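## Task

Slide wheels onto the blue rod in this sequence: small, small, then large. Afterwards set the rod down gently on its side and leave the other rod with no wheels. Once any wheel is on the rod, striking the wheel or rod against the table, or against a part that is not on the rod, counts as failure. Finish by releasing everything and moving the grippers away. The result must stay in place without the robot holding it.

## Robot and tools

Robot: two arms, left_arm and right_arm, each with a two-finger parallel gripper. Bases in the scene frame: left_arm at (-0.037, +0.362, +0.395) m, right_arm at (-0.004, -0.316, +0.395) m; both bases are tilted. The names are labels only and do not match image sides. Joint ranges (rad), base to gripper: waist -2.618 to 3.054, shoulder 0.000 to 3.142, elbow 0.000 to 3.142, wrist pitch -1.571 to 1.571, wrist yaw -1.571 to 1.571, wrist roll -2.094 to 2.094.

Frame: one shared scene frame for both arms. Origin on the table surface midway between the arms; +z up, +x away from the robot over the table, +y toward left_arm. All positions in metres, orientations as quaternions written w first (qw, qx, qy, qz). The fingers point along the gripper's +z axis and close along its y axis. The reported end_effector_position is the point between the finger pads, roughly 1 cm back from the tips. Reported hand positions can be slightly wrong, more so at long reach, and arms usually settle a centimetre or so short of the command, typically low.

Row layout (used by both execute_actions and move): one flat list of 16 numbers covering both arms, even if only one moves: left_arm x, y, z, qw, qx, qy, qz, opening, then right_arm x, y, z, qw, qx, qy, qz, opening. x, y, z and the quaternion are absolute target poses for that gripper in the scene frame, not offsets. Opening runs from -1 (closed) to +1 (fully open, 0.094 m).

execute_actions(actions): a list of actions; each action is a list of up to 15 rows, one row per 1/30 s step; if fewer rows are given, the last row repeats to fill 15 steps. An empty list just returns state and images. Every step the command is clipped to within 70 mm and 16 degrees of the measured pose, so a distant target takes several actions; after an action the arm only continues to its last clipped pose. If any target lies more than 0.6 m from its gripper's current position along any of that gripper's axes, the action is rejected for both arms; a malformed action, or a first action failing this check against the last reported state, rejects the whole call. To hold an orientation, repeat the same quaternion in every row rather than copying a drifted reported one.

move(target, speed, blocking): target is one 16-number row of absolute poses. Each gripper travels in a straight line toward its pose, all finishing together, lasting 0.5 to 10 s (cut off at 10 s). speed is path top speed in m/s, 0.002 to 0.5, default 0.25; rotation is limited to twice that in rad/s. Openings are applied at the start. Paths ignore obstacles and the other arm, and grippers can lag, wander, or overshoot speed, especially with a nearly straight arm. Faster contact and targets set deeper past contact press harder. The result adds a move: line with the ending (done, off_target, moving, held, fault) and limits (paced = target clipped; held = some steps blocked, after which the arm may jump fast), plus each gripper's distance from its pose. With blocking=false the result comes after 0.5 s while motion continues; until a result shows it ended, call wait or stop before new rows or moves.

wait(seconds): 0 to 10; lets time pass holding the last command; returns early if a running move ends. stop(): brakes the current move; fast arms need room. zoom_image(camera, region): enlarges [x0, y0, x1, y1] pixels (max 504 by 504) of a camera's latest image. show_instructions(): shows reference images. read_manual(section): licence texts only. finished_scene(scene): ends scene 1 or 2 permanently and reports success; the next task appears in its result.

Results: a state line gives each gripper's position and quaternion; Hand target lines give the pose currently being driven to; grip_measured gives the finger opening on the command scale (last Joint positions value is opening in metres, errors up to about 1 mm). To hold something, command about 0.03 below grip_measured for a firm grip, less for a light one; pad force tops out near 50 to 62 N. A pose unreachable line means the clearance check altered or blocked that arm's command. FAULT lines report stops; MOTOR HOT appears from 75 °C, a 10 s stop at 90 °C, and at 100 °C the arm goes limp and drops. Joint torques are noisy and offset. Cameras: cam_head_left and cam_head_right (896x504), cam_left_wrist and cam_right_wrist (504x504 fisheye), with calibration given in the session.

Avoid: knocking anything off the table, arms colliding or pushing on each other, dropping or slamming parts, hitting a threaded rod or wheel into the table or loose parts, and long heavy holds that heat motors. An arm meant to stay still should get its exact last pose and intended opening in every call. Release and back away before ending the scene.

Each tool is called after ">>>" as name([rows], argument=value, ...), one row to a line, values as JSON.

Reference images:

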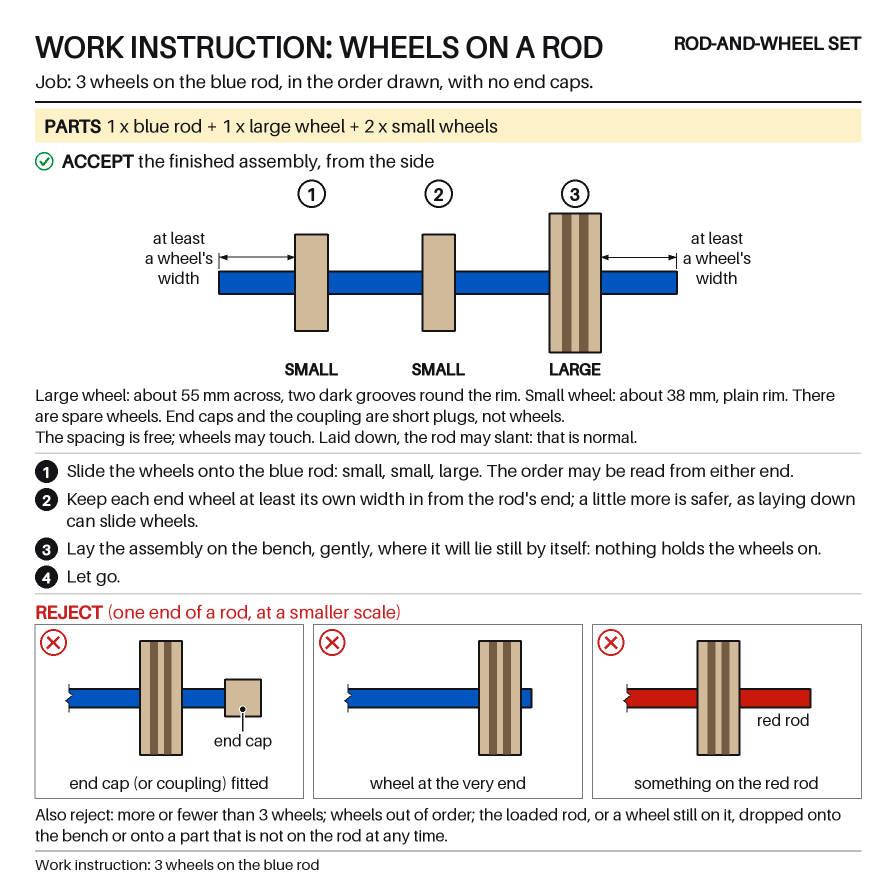

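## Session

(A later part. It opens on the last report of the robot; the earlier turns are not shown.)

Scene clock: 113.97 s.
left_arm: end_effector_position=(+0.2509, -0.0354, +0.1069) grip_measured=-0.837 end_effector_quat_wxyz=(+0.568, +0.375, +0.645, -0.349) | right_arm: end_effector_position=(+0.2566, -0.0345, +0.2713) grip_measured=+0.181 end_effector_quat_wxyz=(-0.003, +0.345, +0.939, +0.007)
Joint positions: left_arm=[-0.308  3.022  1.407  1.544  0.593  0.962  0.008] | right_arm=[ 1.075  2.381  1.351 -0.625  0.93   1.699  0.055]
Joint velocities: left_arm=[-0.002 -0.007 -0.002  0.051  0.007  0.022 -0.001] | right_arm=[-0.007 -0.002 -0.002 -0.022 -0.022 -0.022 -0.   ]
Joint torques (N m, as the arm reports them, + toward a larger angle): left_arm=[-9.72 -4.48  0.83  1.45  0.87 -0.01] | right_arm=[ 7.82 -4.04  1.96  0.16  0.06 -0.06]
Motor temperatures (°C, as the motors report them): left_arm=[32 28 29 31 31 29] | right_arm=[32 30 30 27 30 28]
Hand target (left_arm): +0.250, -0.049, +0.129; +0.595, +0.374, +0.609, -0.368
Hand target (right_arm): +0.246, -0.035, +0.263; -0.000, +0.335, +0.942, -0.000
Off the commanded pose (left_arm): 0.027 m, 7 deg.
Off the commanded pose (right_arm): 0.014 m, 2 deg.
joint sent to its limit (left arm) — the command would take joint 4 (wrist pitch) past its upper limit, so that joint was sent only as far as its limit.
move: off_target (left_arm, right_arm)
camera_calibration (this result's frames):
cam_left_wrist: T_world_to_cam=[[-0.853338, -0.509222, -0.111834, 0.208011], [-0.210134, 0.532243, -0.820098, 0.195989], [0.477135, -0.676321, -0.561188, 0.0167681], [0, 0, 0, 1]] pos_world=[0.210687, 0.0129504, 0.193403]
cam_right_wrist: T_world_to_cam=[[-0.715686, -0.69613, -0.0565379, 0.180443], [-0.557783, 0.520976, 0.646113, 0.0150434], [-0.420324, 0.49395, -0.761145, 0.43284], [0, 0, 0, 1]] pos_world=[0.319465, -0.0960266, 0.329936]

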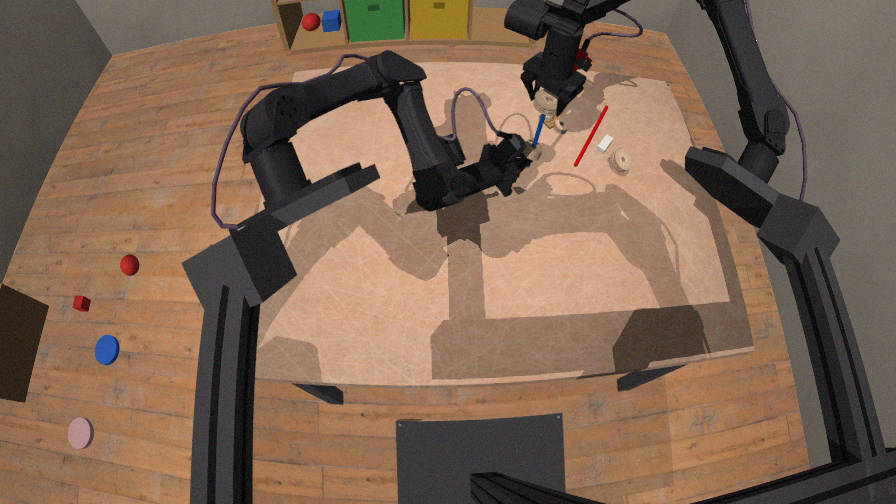

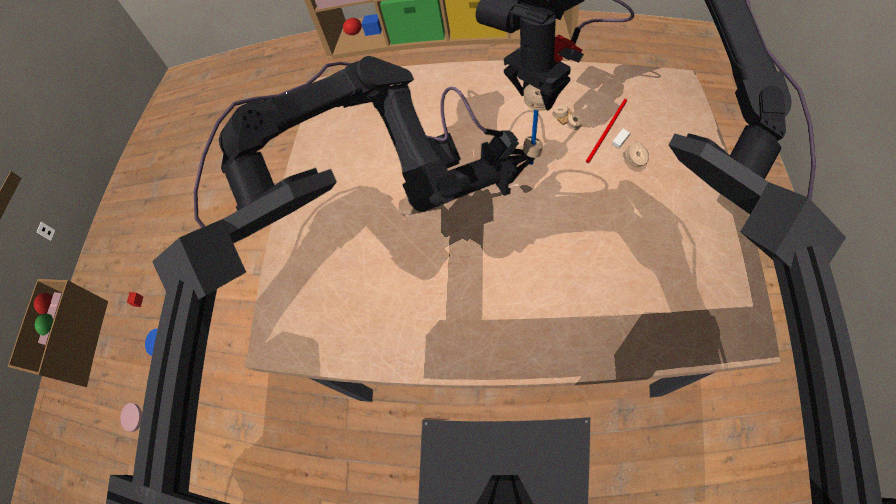

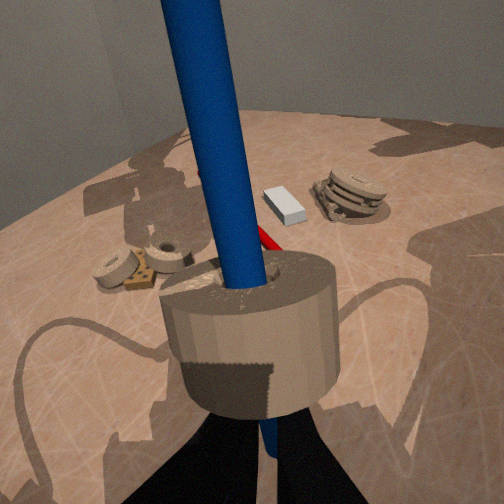

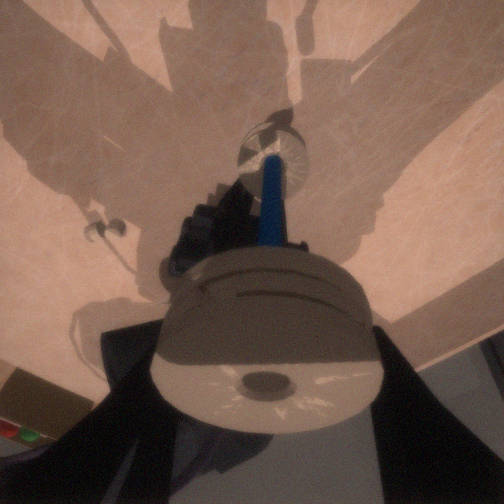

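Missed. Back up and re-look.

>>> move(target=[0.25,-0.05,0.13,0.612,0.354,0.612,-0.354,-0.9, 0.25,-0.034,0.31,0,0.335,0.942,0,0.1], speed=0.04)

>>> move(target=[0.25,-0.05,0.13,0.612,0.354,0.612,-0.354,-0.9, 0.246,-0.034,0.286,0,0.335,0.942,0,0.1], speed=0.02)

>>> zoom_image(camera="cam_head_right", region=[490, 50, 610, 170])

>>> zoom_image(camera="cam_head_left", region=[500, 50, 620, 170])

Scene clock: 115.87 s.
left_arm: end_effector_position=(+0.2493, -0.0391, +0.1158) grip_measured=-0.837 end_effector_quat_wxyz=(+0.578, +0.375, +0.630, -0.359) | right_arm: end_effector_position=(+0.2480, -0.0404, +0.2968) grip_measured=+0.181 end_effector_quat_wxyz=(-0.002, +0.338, +0.941, -0.011)
Joint positions: left_arm=[-0.315  3.022  1.407  1.555  0.625  0.962  0.008] | right_arm=[ 1.138  2.381  1.401 -0.818  0.928  1.837  0.055]
Joint velocities: left_arm=[-0.017 -0.007 -0.002  0.051 -0.022  0.022 -0.001] | right_arm=[ 0.002 -0.002 -0.007  0.022  0.022  0.051  0.   ]
Joint torques (N m, as the arm reports them, + toward a larger angle): left_arm=[-9.2  -4.58  0.86  1.32  0.64  0.  ] | right_arm=[ 9.73 -6.24  5.54 -0.36  0.01  0.05]
Motor temperatures (°C, as the motors report them): left_arm=[32 28 29 31 31 29] | right_arm=[32 30 31 27 30 28]
Hand target (left_arm): +0.250, -0.050, +0.130; +0.596, +0.374, +0.608, -0.369
Hand target (right_arm): +0.250, -0.034, +0.309; +0.000, +0.335, +0.942, +0.000
Off the commanded pose (left_arm): 0.018 m, 5 deg.
Off the commanded pose (right_arm): 0.015 m, 1 deg.
joint sent to its limit (left arm) — the command would take joint 4 (wrist pitch) past its upper limit, so that joint was sent only as far as its limit.
move: off_target (left_arm, right_arm)
camera_calibration (this result's frames):
cam_left_wrist: T_world_to_cam=[[-0.858246, -0.500131, -0.115255, 0.207709], [-0.183991, 0.509453, -0.840598, 0.199936], [0.479126, -0.700233, -0.529256, 0.0149287], [0, 0, 0, 1]] pos_world=[0.207899, 0.0124773, 0.199906]
cam_right_wrist: T_world_to_cam=[[-0.705934, -0.707843, -0.0248034, 0.159341], [-0.558954, 0.535255, 0.633303, 0.00146699], [-0.435003, 0.460934, -0.773507, 0.457568], [0, 0, 0, 1]] pos_world=[0.312347, -0.0989056, 0.356955]

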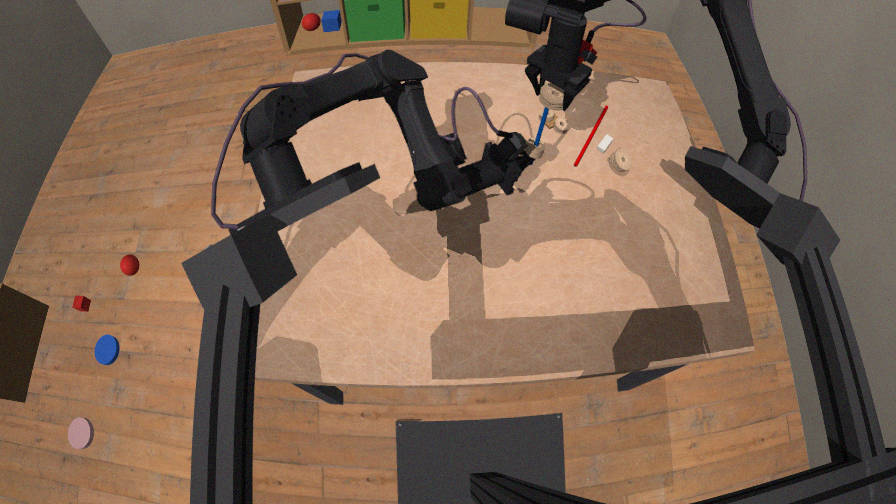

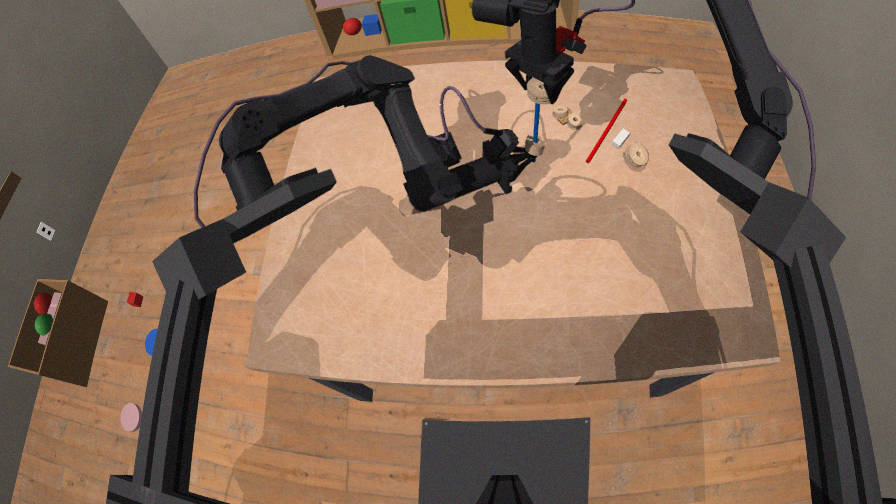

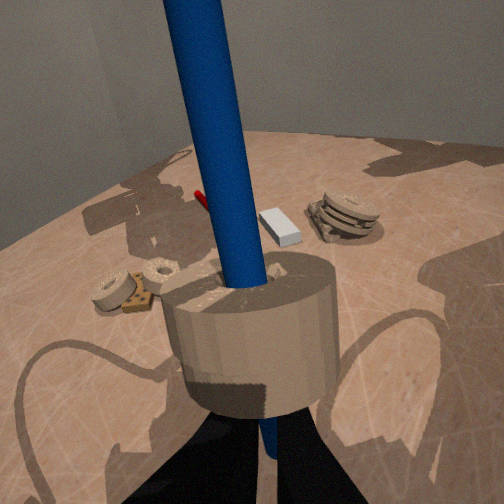

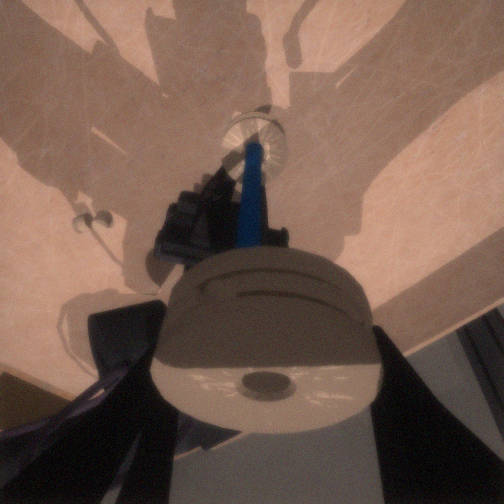

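Scene clock: 118.30 s.
left_arm: end_effector_position=(+0.2493, -0.0391, +0.1158) grip_measured=-0.837 end_effector_quat_wxyz=(+0.578, +0.375, +0.630, -0.359) | right_arm: end_effector_position=(+0.2521, -0.0344, +0.2888) grip_measured=+0.181 end_effector_quat_wxyz=(-0.003, +0.344, +0.939, +0.002)
Joint positions: left_arm=[-0.315  3.022  1.407  1.555  0.625  0.962  0.008] | right_arm=[ 1.119  2.381  1.385 -0.735  0.928  1.783  0.055]
Joint velocities: left_arm=[-0.017  0.017  0.007 -0.037  0.022 -0.022 -0.001] | right_arm=[ 0.007  0.002 -0.002  0.007 -0.066  0.066 -0.001]
Joint torques (N m, as the arm reports them, + toward a larger angle): left_arm=[-9.21 -4.54  0.87  1.31  0.63  0.  ] | right_arm=[ 8.18 -5.31  2.58 -0.02  0.03 -0.08]
Motor temperatures (°C, as the motors report them): left_arm=[32 28 29 32 31 29] | right_arm=[32 30 31 27 30 28]
Hand target (left_arm): +0.250, -0.050, +0.130; +0.596, +0.374, +0.608, -0.368
Hand target (right_arm): +0.246, -0.034, +0.286; +0.000, +0.335, +0.942, -0.000
Off the commanded pose (left_arm): 0.018 m, 5 deg.
Off the commanded pose (right_arm): 0.007 m, 1 deg.
joint sent to its limit (left arm) — the command would take joint 4 (wrist pitch) past its upper limit, so that joint was sent only as far as its limit.
move: off_target (left_arm)
camera_calibration (this result's frames):
cam_left_wrist: T_world_to_cam=[[-0.858246, -0.500131, -0.115255, 0.207709], [-0.183991, 0.509453, -0.840598, 0.199936], [0.479126, -0.700233, -0.529256, 0.0149287], [0, 0, 0, 1]] pos_world=[0.207899, 0.0124773, 0.199906]
cam_right_wrist: T_world_to_cam=[[-0.713923, -0.698608, -0.047547, 0.175167], [-0.557755, 0.5263, 0.641808, 0.00260489], [-0.423348, 0.484721, -0.76539, 0.445921], [0, 0, 0, 1]] pos_world=[0.315288, -0.0951452, 0.34796]

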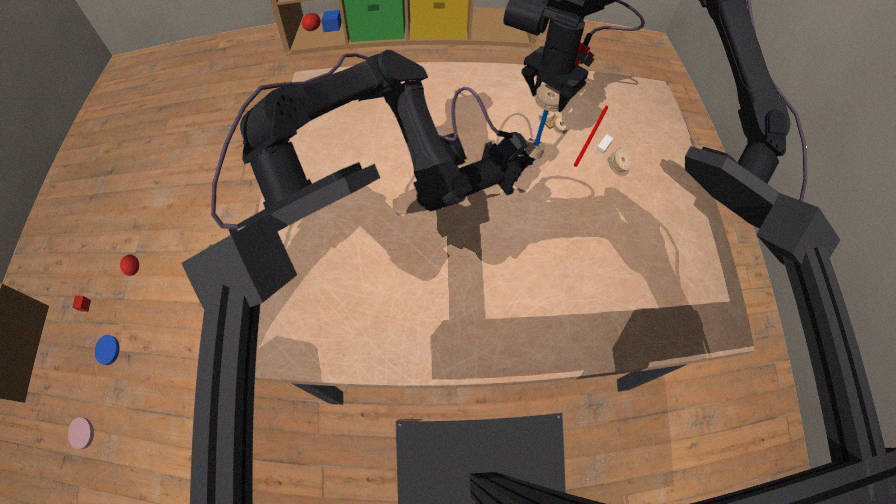

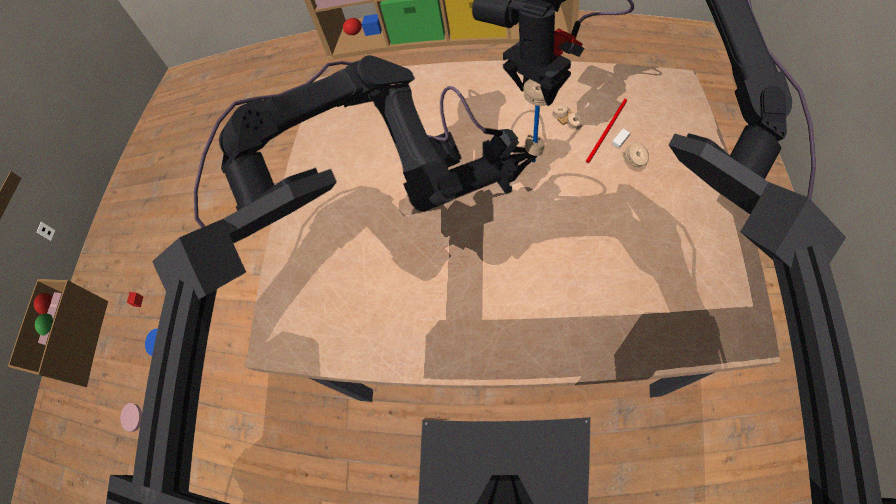

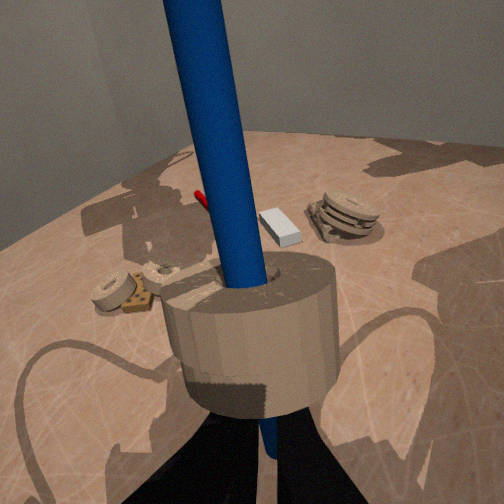

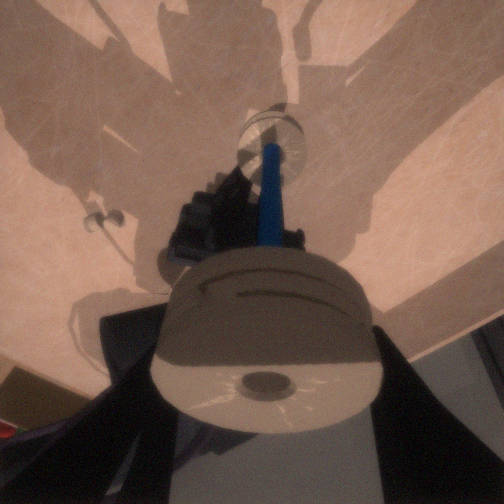

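Region (490, 50, 610, 170) of cam_head_right's 896x504 image, scaled by 4.200, with more detail than that image has.

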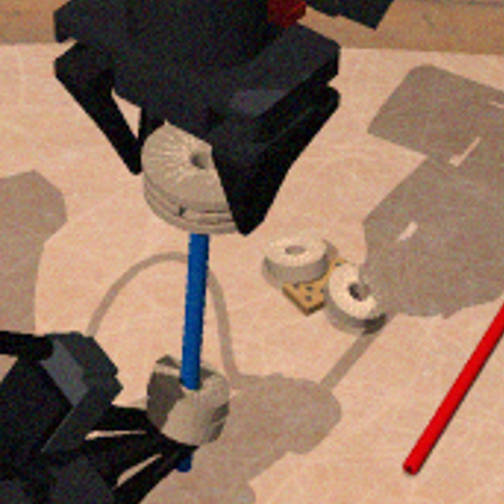

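Region (500, 50, 620, 170) of cam_head_left's 896x504 image, scaled by 4.200, with more detail than that image has.

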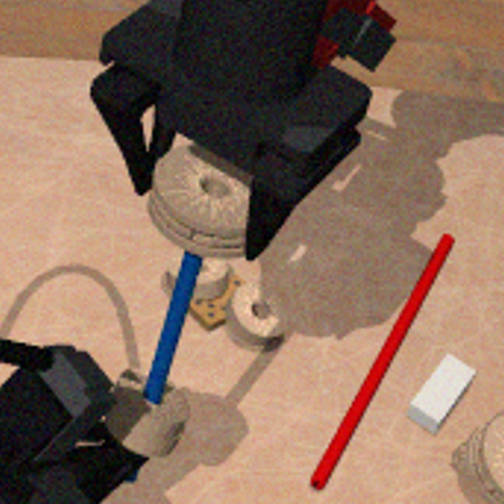

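>>> move(target=[0.25,-0.05,0.13,0.612,0.354,0.612,-0.354,-0.9, 0.241,-0.035,0.272,0,0.335,0.942,0,0.1], speed=0.015)

Scene clock: 121.60 s.
left_arm: end_effector_position=(+0.2507, -0.0362, +0.1118) grip_measured=-0.837 end_effector_quat_wxyz=(+0.575, +0.374, +0.635, -0.354) | right_arm: end_effector_position=(+0.2503, -0.0352, +0.2768) grip_measured=+0.181 end_effector_quat_wxyz=(-0.004, +0.347, +0.938, +0.005)
Joint positions: left_arm=[-0.308  3.022  1.407  1.555  0.617  0.962  0.008] | right_arm=[ 1.095  2.381  1.348 -0.656  0.928  1.742  0.055]
Joint velocities: left_arm=[-0.012 -0.017  0.007  0.081 -0.081 -0.022 -0.001] | right_arm=[-0.017 -0.017 -0.002  0.066 -0.022 -0.022  0.   ]
Joint torques (N m, as the arm reports them, + toward a larger angle): left_arm=[-9.71 -4.57  0.77  1.32  0.68  0.  ] | right_arm=[ 8.2  -4.69  2.2   0.06  0.06 -0.01]
Motor temperatures (°C, as the motors report them): left_arm=[32 28 29 32 31 29] | right_arm=[32 30 30 27 30 28]
Hand target (left_arm): +0.250, -0.050, +0.130; +0.595, +0.374, +0.608, -0.368
Hand target (right_arm): +0.241, -0.036, +0.272; -0.000, +0.335, +0.942, -0.000
Off the commanded pose (left_arm): 0.023 m, 5 deg.
Off the commanded pose (right_arm): 0.010 m, 2 deg.
joint sent to its limit (left arm) — the command would take joint 4 (wrist pitch) past its upper limit, so that joint was sent only as far as its limit.
move: off_target (left_arm)
camera_calibration (this result's frames):
cam_left_wrist: T_world_to_cam=[[-0.854914, -0.5057, -0.115718, 0.208947], [-0.19308, 0.517208, -0.833796, 0.197152], [0.481501, -0.690481, -0.539808, 0.015134], [0, 0, 0, 1]] pos_world=[0.209411, 0.014146, 0.196733]
cam_right_wrist: T_world_to_cam=[[-0.718796, -0.693285, -0.0518489, 0.175333], [-0.5539, 0.526016, 0.645369, 0.00775748], [-0.420152, 0.492608, -0.762109, 0.434918], [0, 0, 0, 1]] pos_world=[0.313057, -0.0967686, 0.335539]

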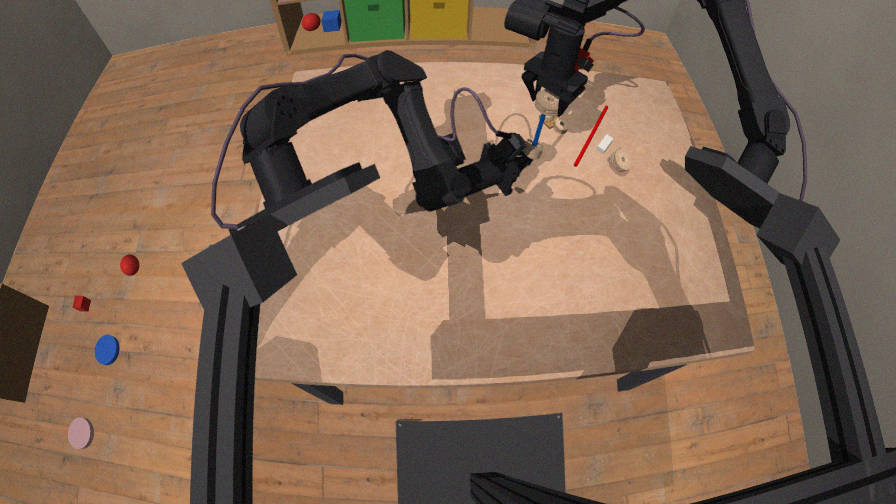

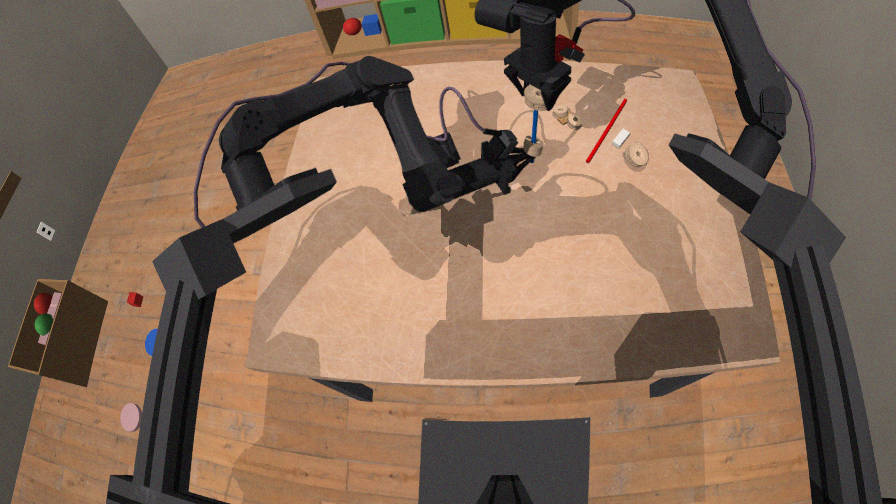

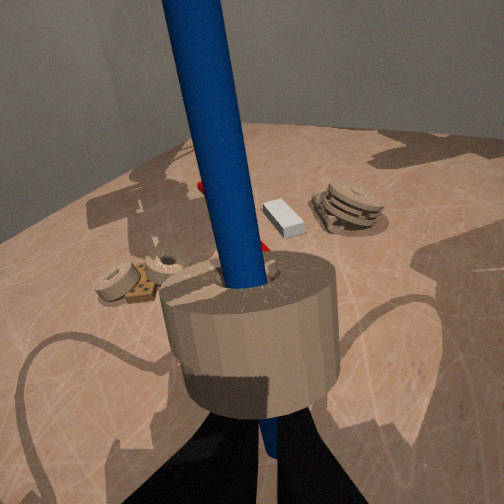

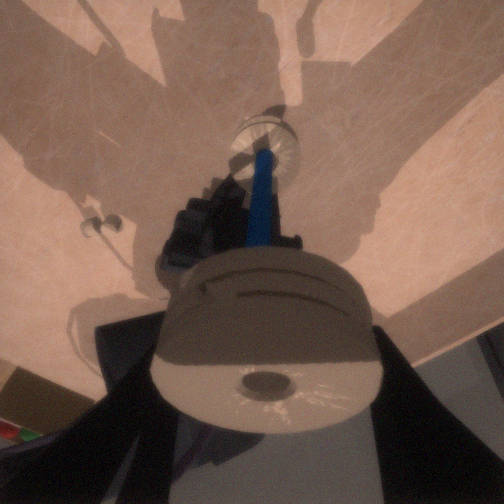

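>>> zoom_image(camera="cam_head_right", region=[500, 60, 580, 140])

>>> zoom_image(camera="cam_head_left", region=[510, 60, 590, 140])

Region (500, 60, 580, 140) of cam_head_right's 896x504 image, scaled by 6.300, with more detail than that image has.

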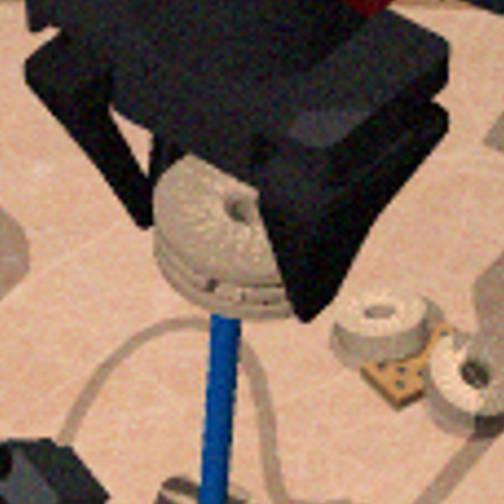

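Region (510, 60, 590, 140) of cam_head_left's 896x504 image, scaled by 6.300, with more detail than that image has.

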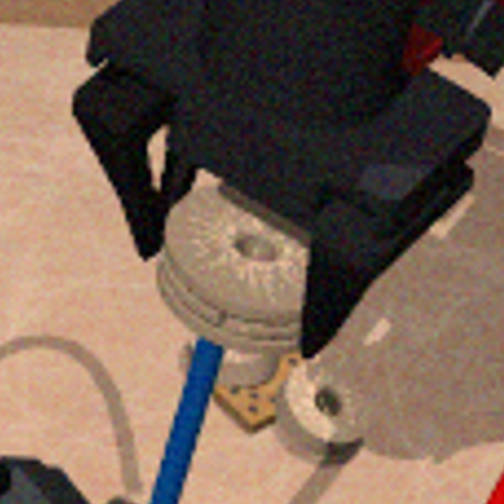

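>>> move(target=[0.25,-0.05,0.13,0.612,0.354,0.612,-0.354,-0.9, 0.243,-0.027,0.274,0,0.335,0.942,0,0.1], speed=0.01)

>>> zoom_image(camera="cam_head_right", region=[500, 60, 580, 140])

>>> zoom_image(camera="cam_head_left", region=[510, 60, 590, 140])

Scene clock: 127.23 s.
left_arm: end_effector_position=(+0.2514, -0.0333, +0.1054) grip_measured=-0.837 end_effector_quat_wxyz=(+0.568, +0.374, +0.645, -0.348) | right_arm: end_effector_position=(+0.2471, -0.0347, +0.2699) grip_measured=+0.181 end_effector_quat_wxyz=(-0.005, +0.345, +0.939, -0.003)
Joint positions: left_arm=[-0.301  3.022  1.407  1.545  0.6    0.962  0.008] | right_arm=[ 1.085  2.404  1.358 -0.657  0.93   1.743  0.055]
Joint velocities: left_arm=[-0.007  0.007 -0.022 -0.037 -0.037  0.007 -0.   ] | right_arm=[-0.012  0.007 -0.002  0.037 -0.022  0.007 -0.001]
Joint torques (N m, as the arm reports them, + toward a larger angle): left_arm=[-10.22  -4.53   0.7    1.44   0.84  -0.01] | right_arm=[ 9.31 -4.6   4.86 -0.23  0.07  0.11]
Motor temperatures (°C, as the motors report them): left_arm=[32 28 29 32 31 29] | right_arm=[32 30 31 27 30 28]
Hand target (left_arm): +0.249, -0.049, +0.130; +0.595, +0.374, +0.608, -0.368
Hand target (right_arm): +0.243, -0.027, +0.274; +0.000, +0.335, +0.942, +0.001
Off the commanded pose (left_arm): 0.030 m, 7 deg.
Off the commanded pose (right_arm): 0.010 m, 1 deg.
joint sent to its limit (left arm) — the command would take joint 4 (wrist pitch) past its upper limit, so that joint was sent only as far as its limit.
move: off_target (left_arm)
camera_calibration (this result's frames):
cam_left_wrist: T_world_to_cam=[[-0.852776, -0.510088, -0.112174, 0.209206], [-0.210111, 0.531696, -0.820459, 0.193784], [0.478149, -0.676099, -0.560593, 0.0168487], [0, 0, 0, 1]] pos_world=[0.211066, 0.0150709, 0.191904]
cam_right_wrist: T_world_to_cam=[[-0.715559, -0.697617, -0.0361269, 0.1678], [-0.551245, 0.532144, 0.642614, 0.0104542], [-0.429074, 0.479743, -0.765338, 0.43071], [0, 0, 0, 1]] pos_world=[0.31064, -0.0951328, 0.328983]

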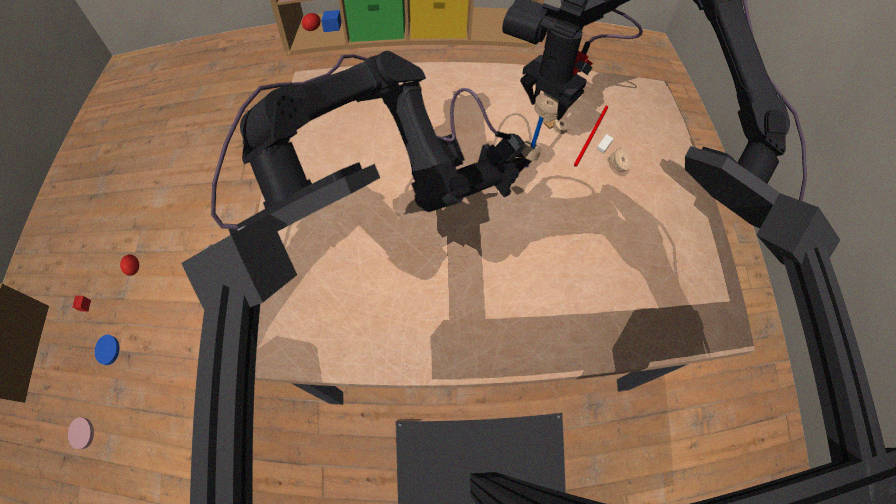

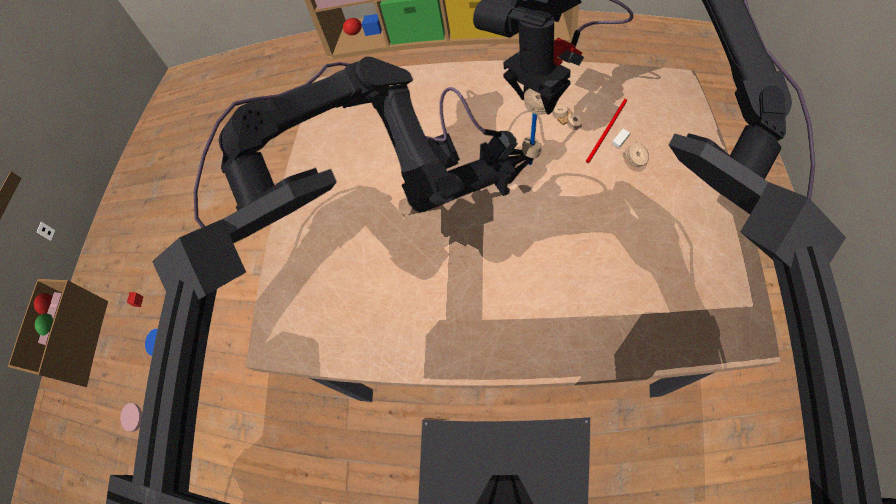

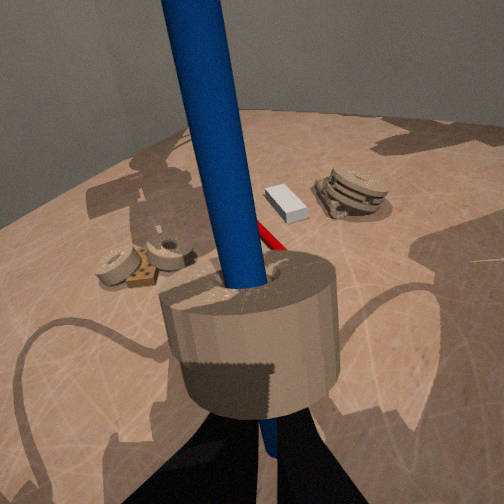

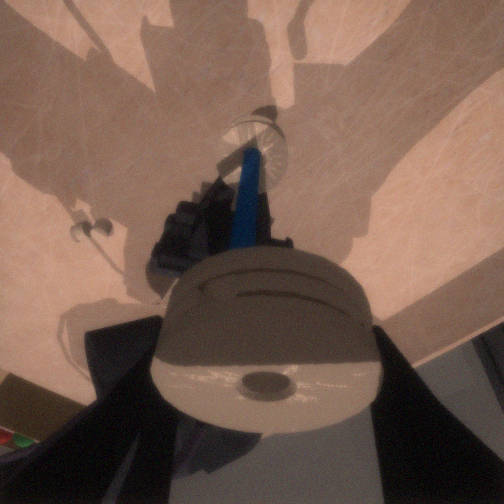

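Region (500, 60, 580, 140) of cam_head_right's 896x504 image, scaled by 6.300, with more detail than that image has.

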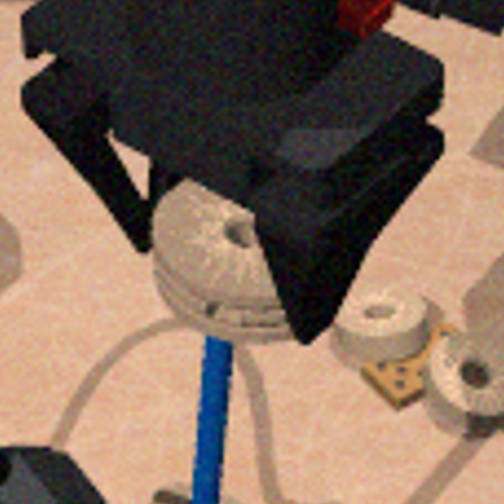

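Region (510, 60, 590, 140) of cam_head_left's 896x504 image, scaled by 6.300, with more detail than that image has.

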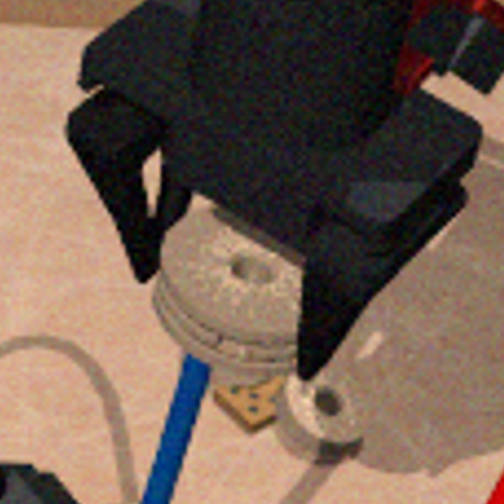

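>>> move(target=[0.25,-0.05,0.13,0.612,0.354,0.612,-0.354,-0.9,0.25,-0.034,0.31,0,0.335,0.942,0,0.1], speed=0.04)

>>> move(target=[0.25,-0.05,0.13,0.612,0.354,0.612,-0.354,-0.9,0.249,-0.033,0.288,0,0.335,0.942,0,0.1], speed=0.02)

>>> zoom_image(camera="cam_head_right", region=[490,50,610,170])

>>> zoom_image(camera="cam_head_left", region=[500,50,620,170])

Scene clock: 129.63 s.
left_arm: end_effector_position=(+0.2494, -0.0390, +0.1156) grip_measured=-0.837 end_effector_quat_wxyz=(+0.578, +0.375, +0.630, -0.358) | right_arm: end_effector_position=(+0.2411, -0.0395, +0.2917) grip_measured=+0.181 end_effector_quat_wxyz=(-0.003, +0.330, +0.944, -0.018)
Joint positions: left_arm=[-0.314  3.022  1.407  1.555  0.625  0.962  0.008] | right_arm=[ 1.138  2.404  1.401 -0.819  0.928  1.838  0.055]
Joint velocities: left_arm=[-0.012 -0.007  0.012 -0.066  0.037  0.037  0.   ] | right_arm=[-0.007 -0.017 -0.012 -0.037  0.066  0.022  0.   ]
Joint torques (N m, as the arm reports them, + toward a larger angle): left_arm=[-9.27 -4.61  0.81  1.32  0.64  0.  ] | right_arm=[ 9.88 -7.53  5.54 -0.37 -0.08  0.12]
Motor temperatures (°C, as the motors report them): left_arm=[32 28 29 32 31 29] | right_arm=[33 30 31 27 30 28]
Hand target (left_arm): +0.250, -0.050, +0.130; +0.596, +0.374, +0.608, -0.368
Hand target (right_arm): +0.250, -0.034, +0.309; +0.000, +0.335, +0.942, +0.000
Off the commanded pose (left_arm): 0.018 m, 5 deg.
Off the commanded pose (right_arm): 0.021 m, 2 deg.
joint sent to its limit (left arm) — the command would take joint 4 (wrist pitch) past its upper limit, so that joint was sent only as far as its limit.
move: off_target (left_arm, right_arm)
camera_calibration (this result's frames):
cam_left_wrist: T_world_to_cam=[[-0.858035, -0.500395, -0.115677, 0.207821], [-0.184147, 0.509998, -0.840233, 0.199712], [0.479443, -0.699648, -0.529742, 0.0148932], [0, 0, 0, 1]] pos_world=[0.207954, 0.0125599, 0.199734]
cam_right_wrist: T_world_to_cam=[[-0.693699, -0.720176, -0.0113166, 0.147545], [-0.564239, 0.533595, 0.630009, 0.00253476], [-0.447679, 0.443422, -0.776505, 0.453483], [0, 0, 0, 1]] pos_world=[0.306797, -0.0961782, 0.352205]

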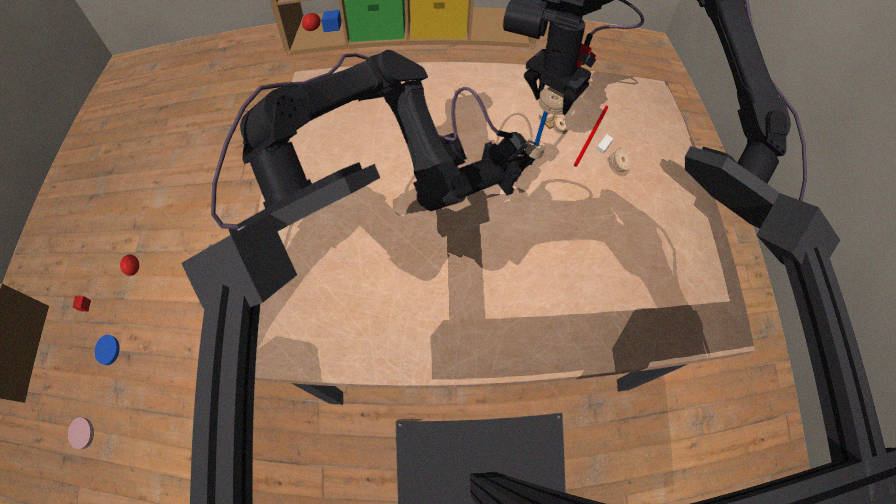

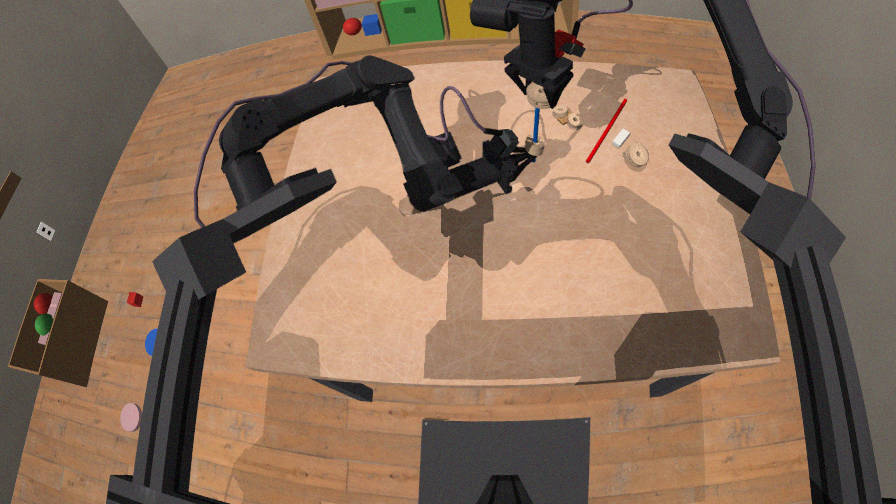

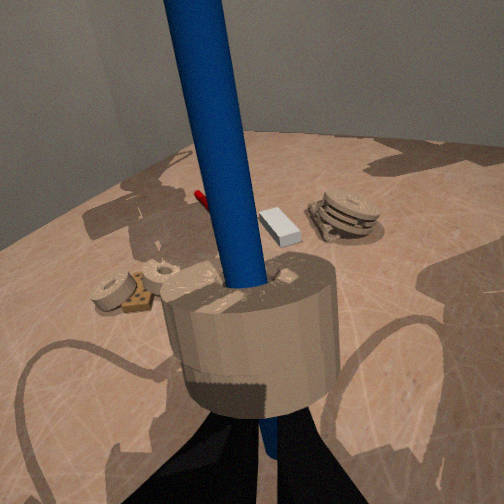

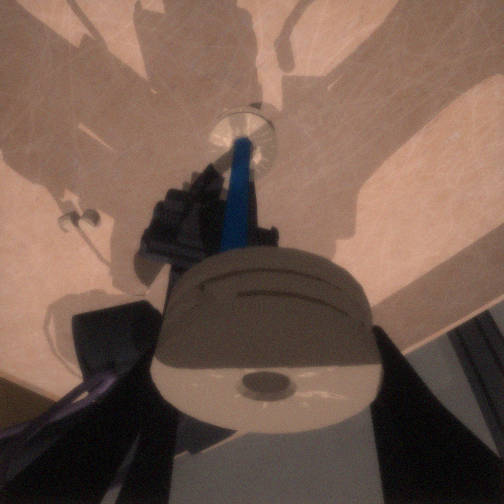

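Scene clock: 132.07 s.
left_arm: end_effector_position=(+0.2492, -0.0393, +0.1160) grip_measured=-0.837 end_effector_quat_wxyz=(+0.578, +0.375, +0.630, -0.359) | right_arm: end_effector_position=(+0.2483, -0.0327, +0.2857) grip_measured=+0.181 end_effector_quat_wxyz=(-0.003, +0.336, +0.942, -0.005)
Joint positions: left_arm=[-0.315  3.022  1.407  1.555  0.626  0.962  0.008] | right_arm=[ 1.119  2.404  1.401 -0.751  0.928  1.785  0.055]
Joint velocities: left_arm=[ 0.007 -0.012  0.002  0.066  0.007 -0.037  0.001] | right_arm=[-0.007 -0.002  0.002  0.051  0.007 -0.037  0.   ]
Joint torques (N m, as the arm reports them, + toward a larger angle): left_arm=[-9.19 -4.58  0.9   1.32  0.63  0.  ] | right_arm=[ 8.57 -6.57  2.61 -0.08  0.04  0.  ]
Motor temperatures (°C, as the motors report them): left_arm=[32 28 29 32 31 29] | right_arm=[33 30 31 27 30 28]
Hand target (left_arm): +0.250, -0.050, +0.130; +0.596, +0.374, +0.608, -0.368
Hand target (right_arm): +0.249, -0.033, +0.288; +0.000, +0.335, +0.942, -0.000
Off the commanded pose (left_arm): 0.018 m, 5 deg.
Off the commanded pose (right_arm): 0.002 m, 1 deg.
joint sent to its limit (left arm) — the command would take joint 4 (wrist pitch) past its upper limit, so that joint was sent only as far as its limit.
move: off_target (left_arm)
camera_calibration (this result's frames):
cam_left_wrist: T_world_to_cam=[[-0.858407, -0.499777, -0.115589, 0.207675], [-0.183239, 0.509213, -0.840907, 0.200016], [0.479126, -0.70066, -0.528691, 0.0148821], [0, 0, 0, 1]] pos_world=[0.20779, 0.0123677, 0.200068]
cam_right_wrist: T_world_to_cam=[[-0.702074, -0.711275, -0.0343388, 0.166336], [-0.562645, 0.524517, 0.638993, 0.00351088], [-0.436489, 0.467941, -0.768445, 0.444663], [0, 0, 0, 1]] pos_world=[0.312846, -0.0916068, 0.345167]

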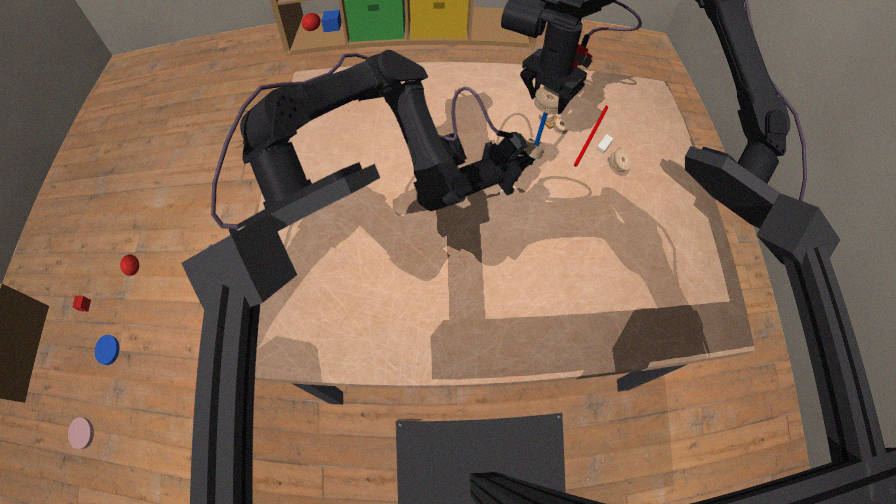

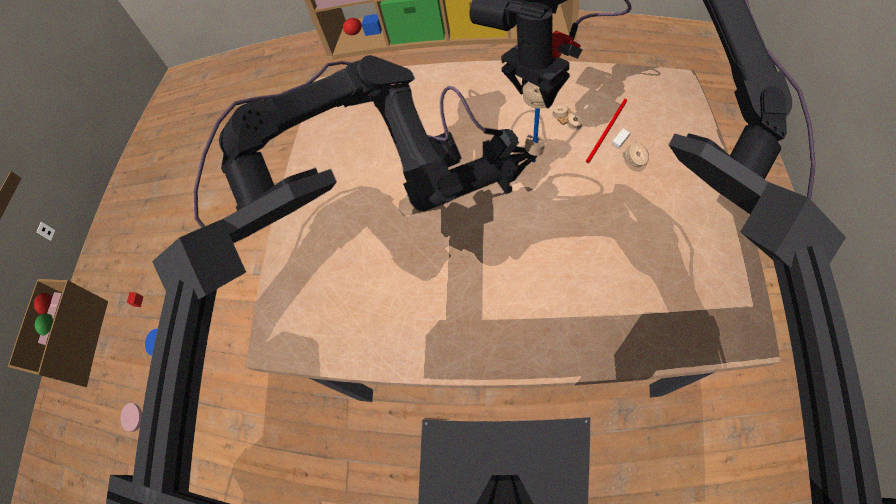

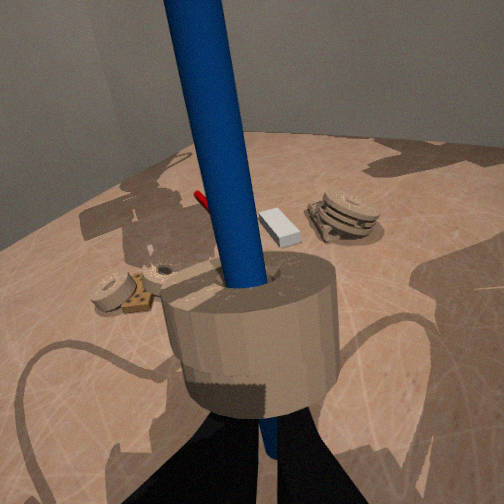

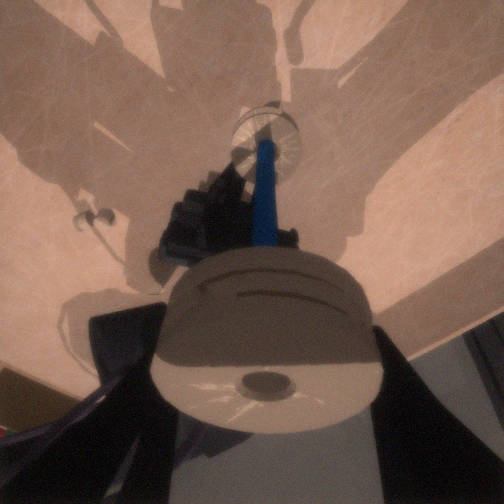

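Region (490, 50, 610, 170) of cam_head_right's 896x504 image, scaled by 4.200, with more detail than that image has.

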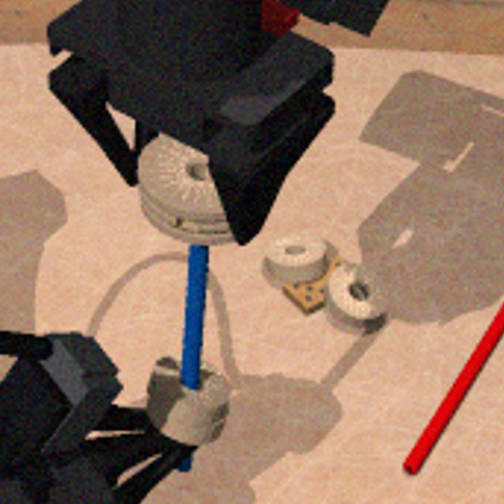

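Region (500, 50, 620, 170) of cam_head_left's 896x504 image, scaled by 4.200, with more detail than that image has.

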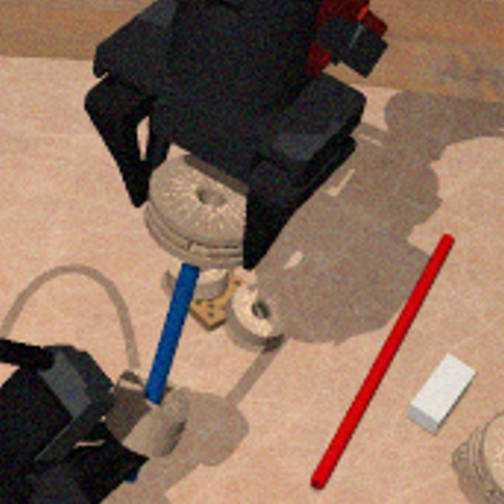

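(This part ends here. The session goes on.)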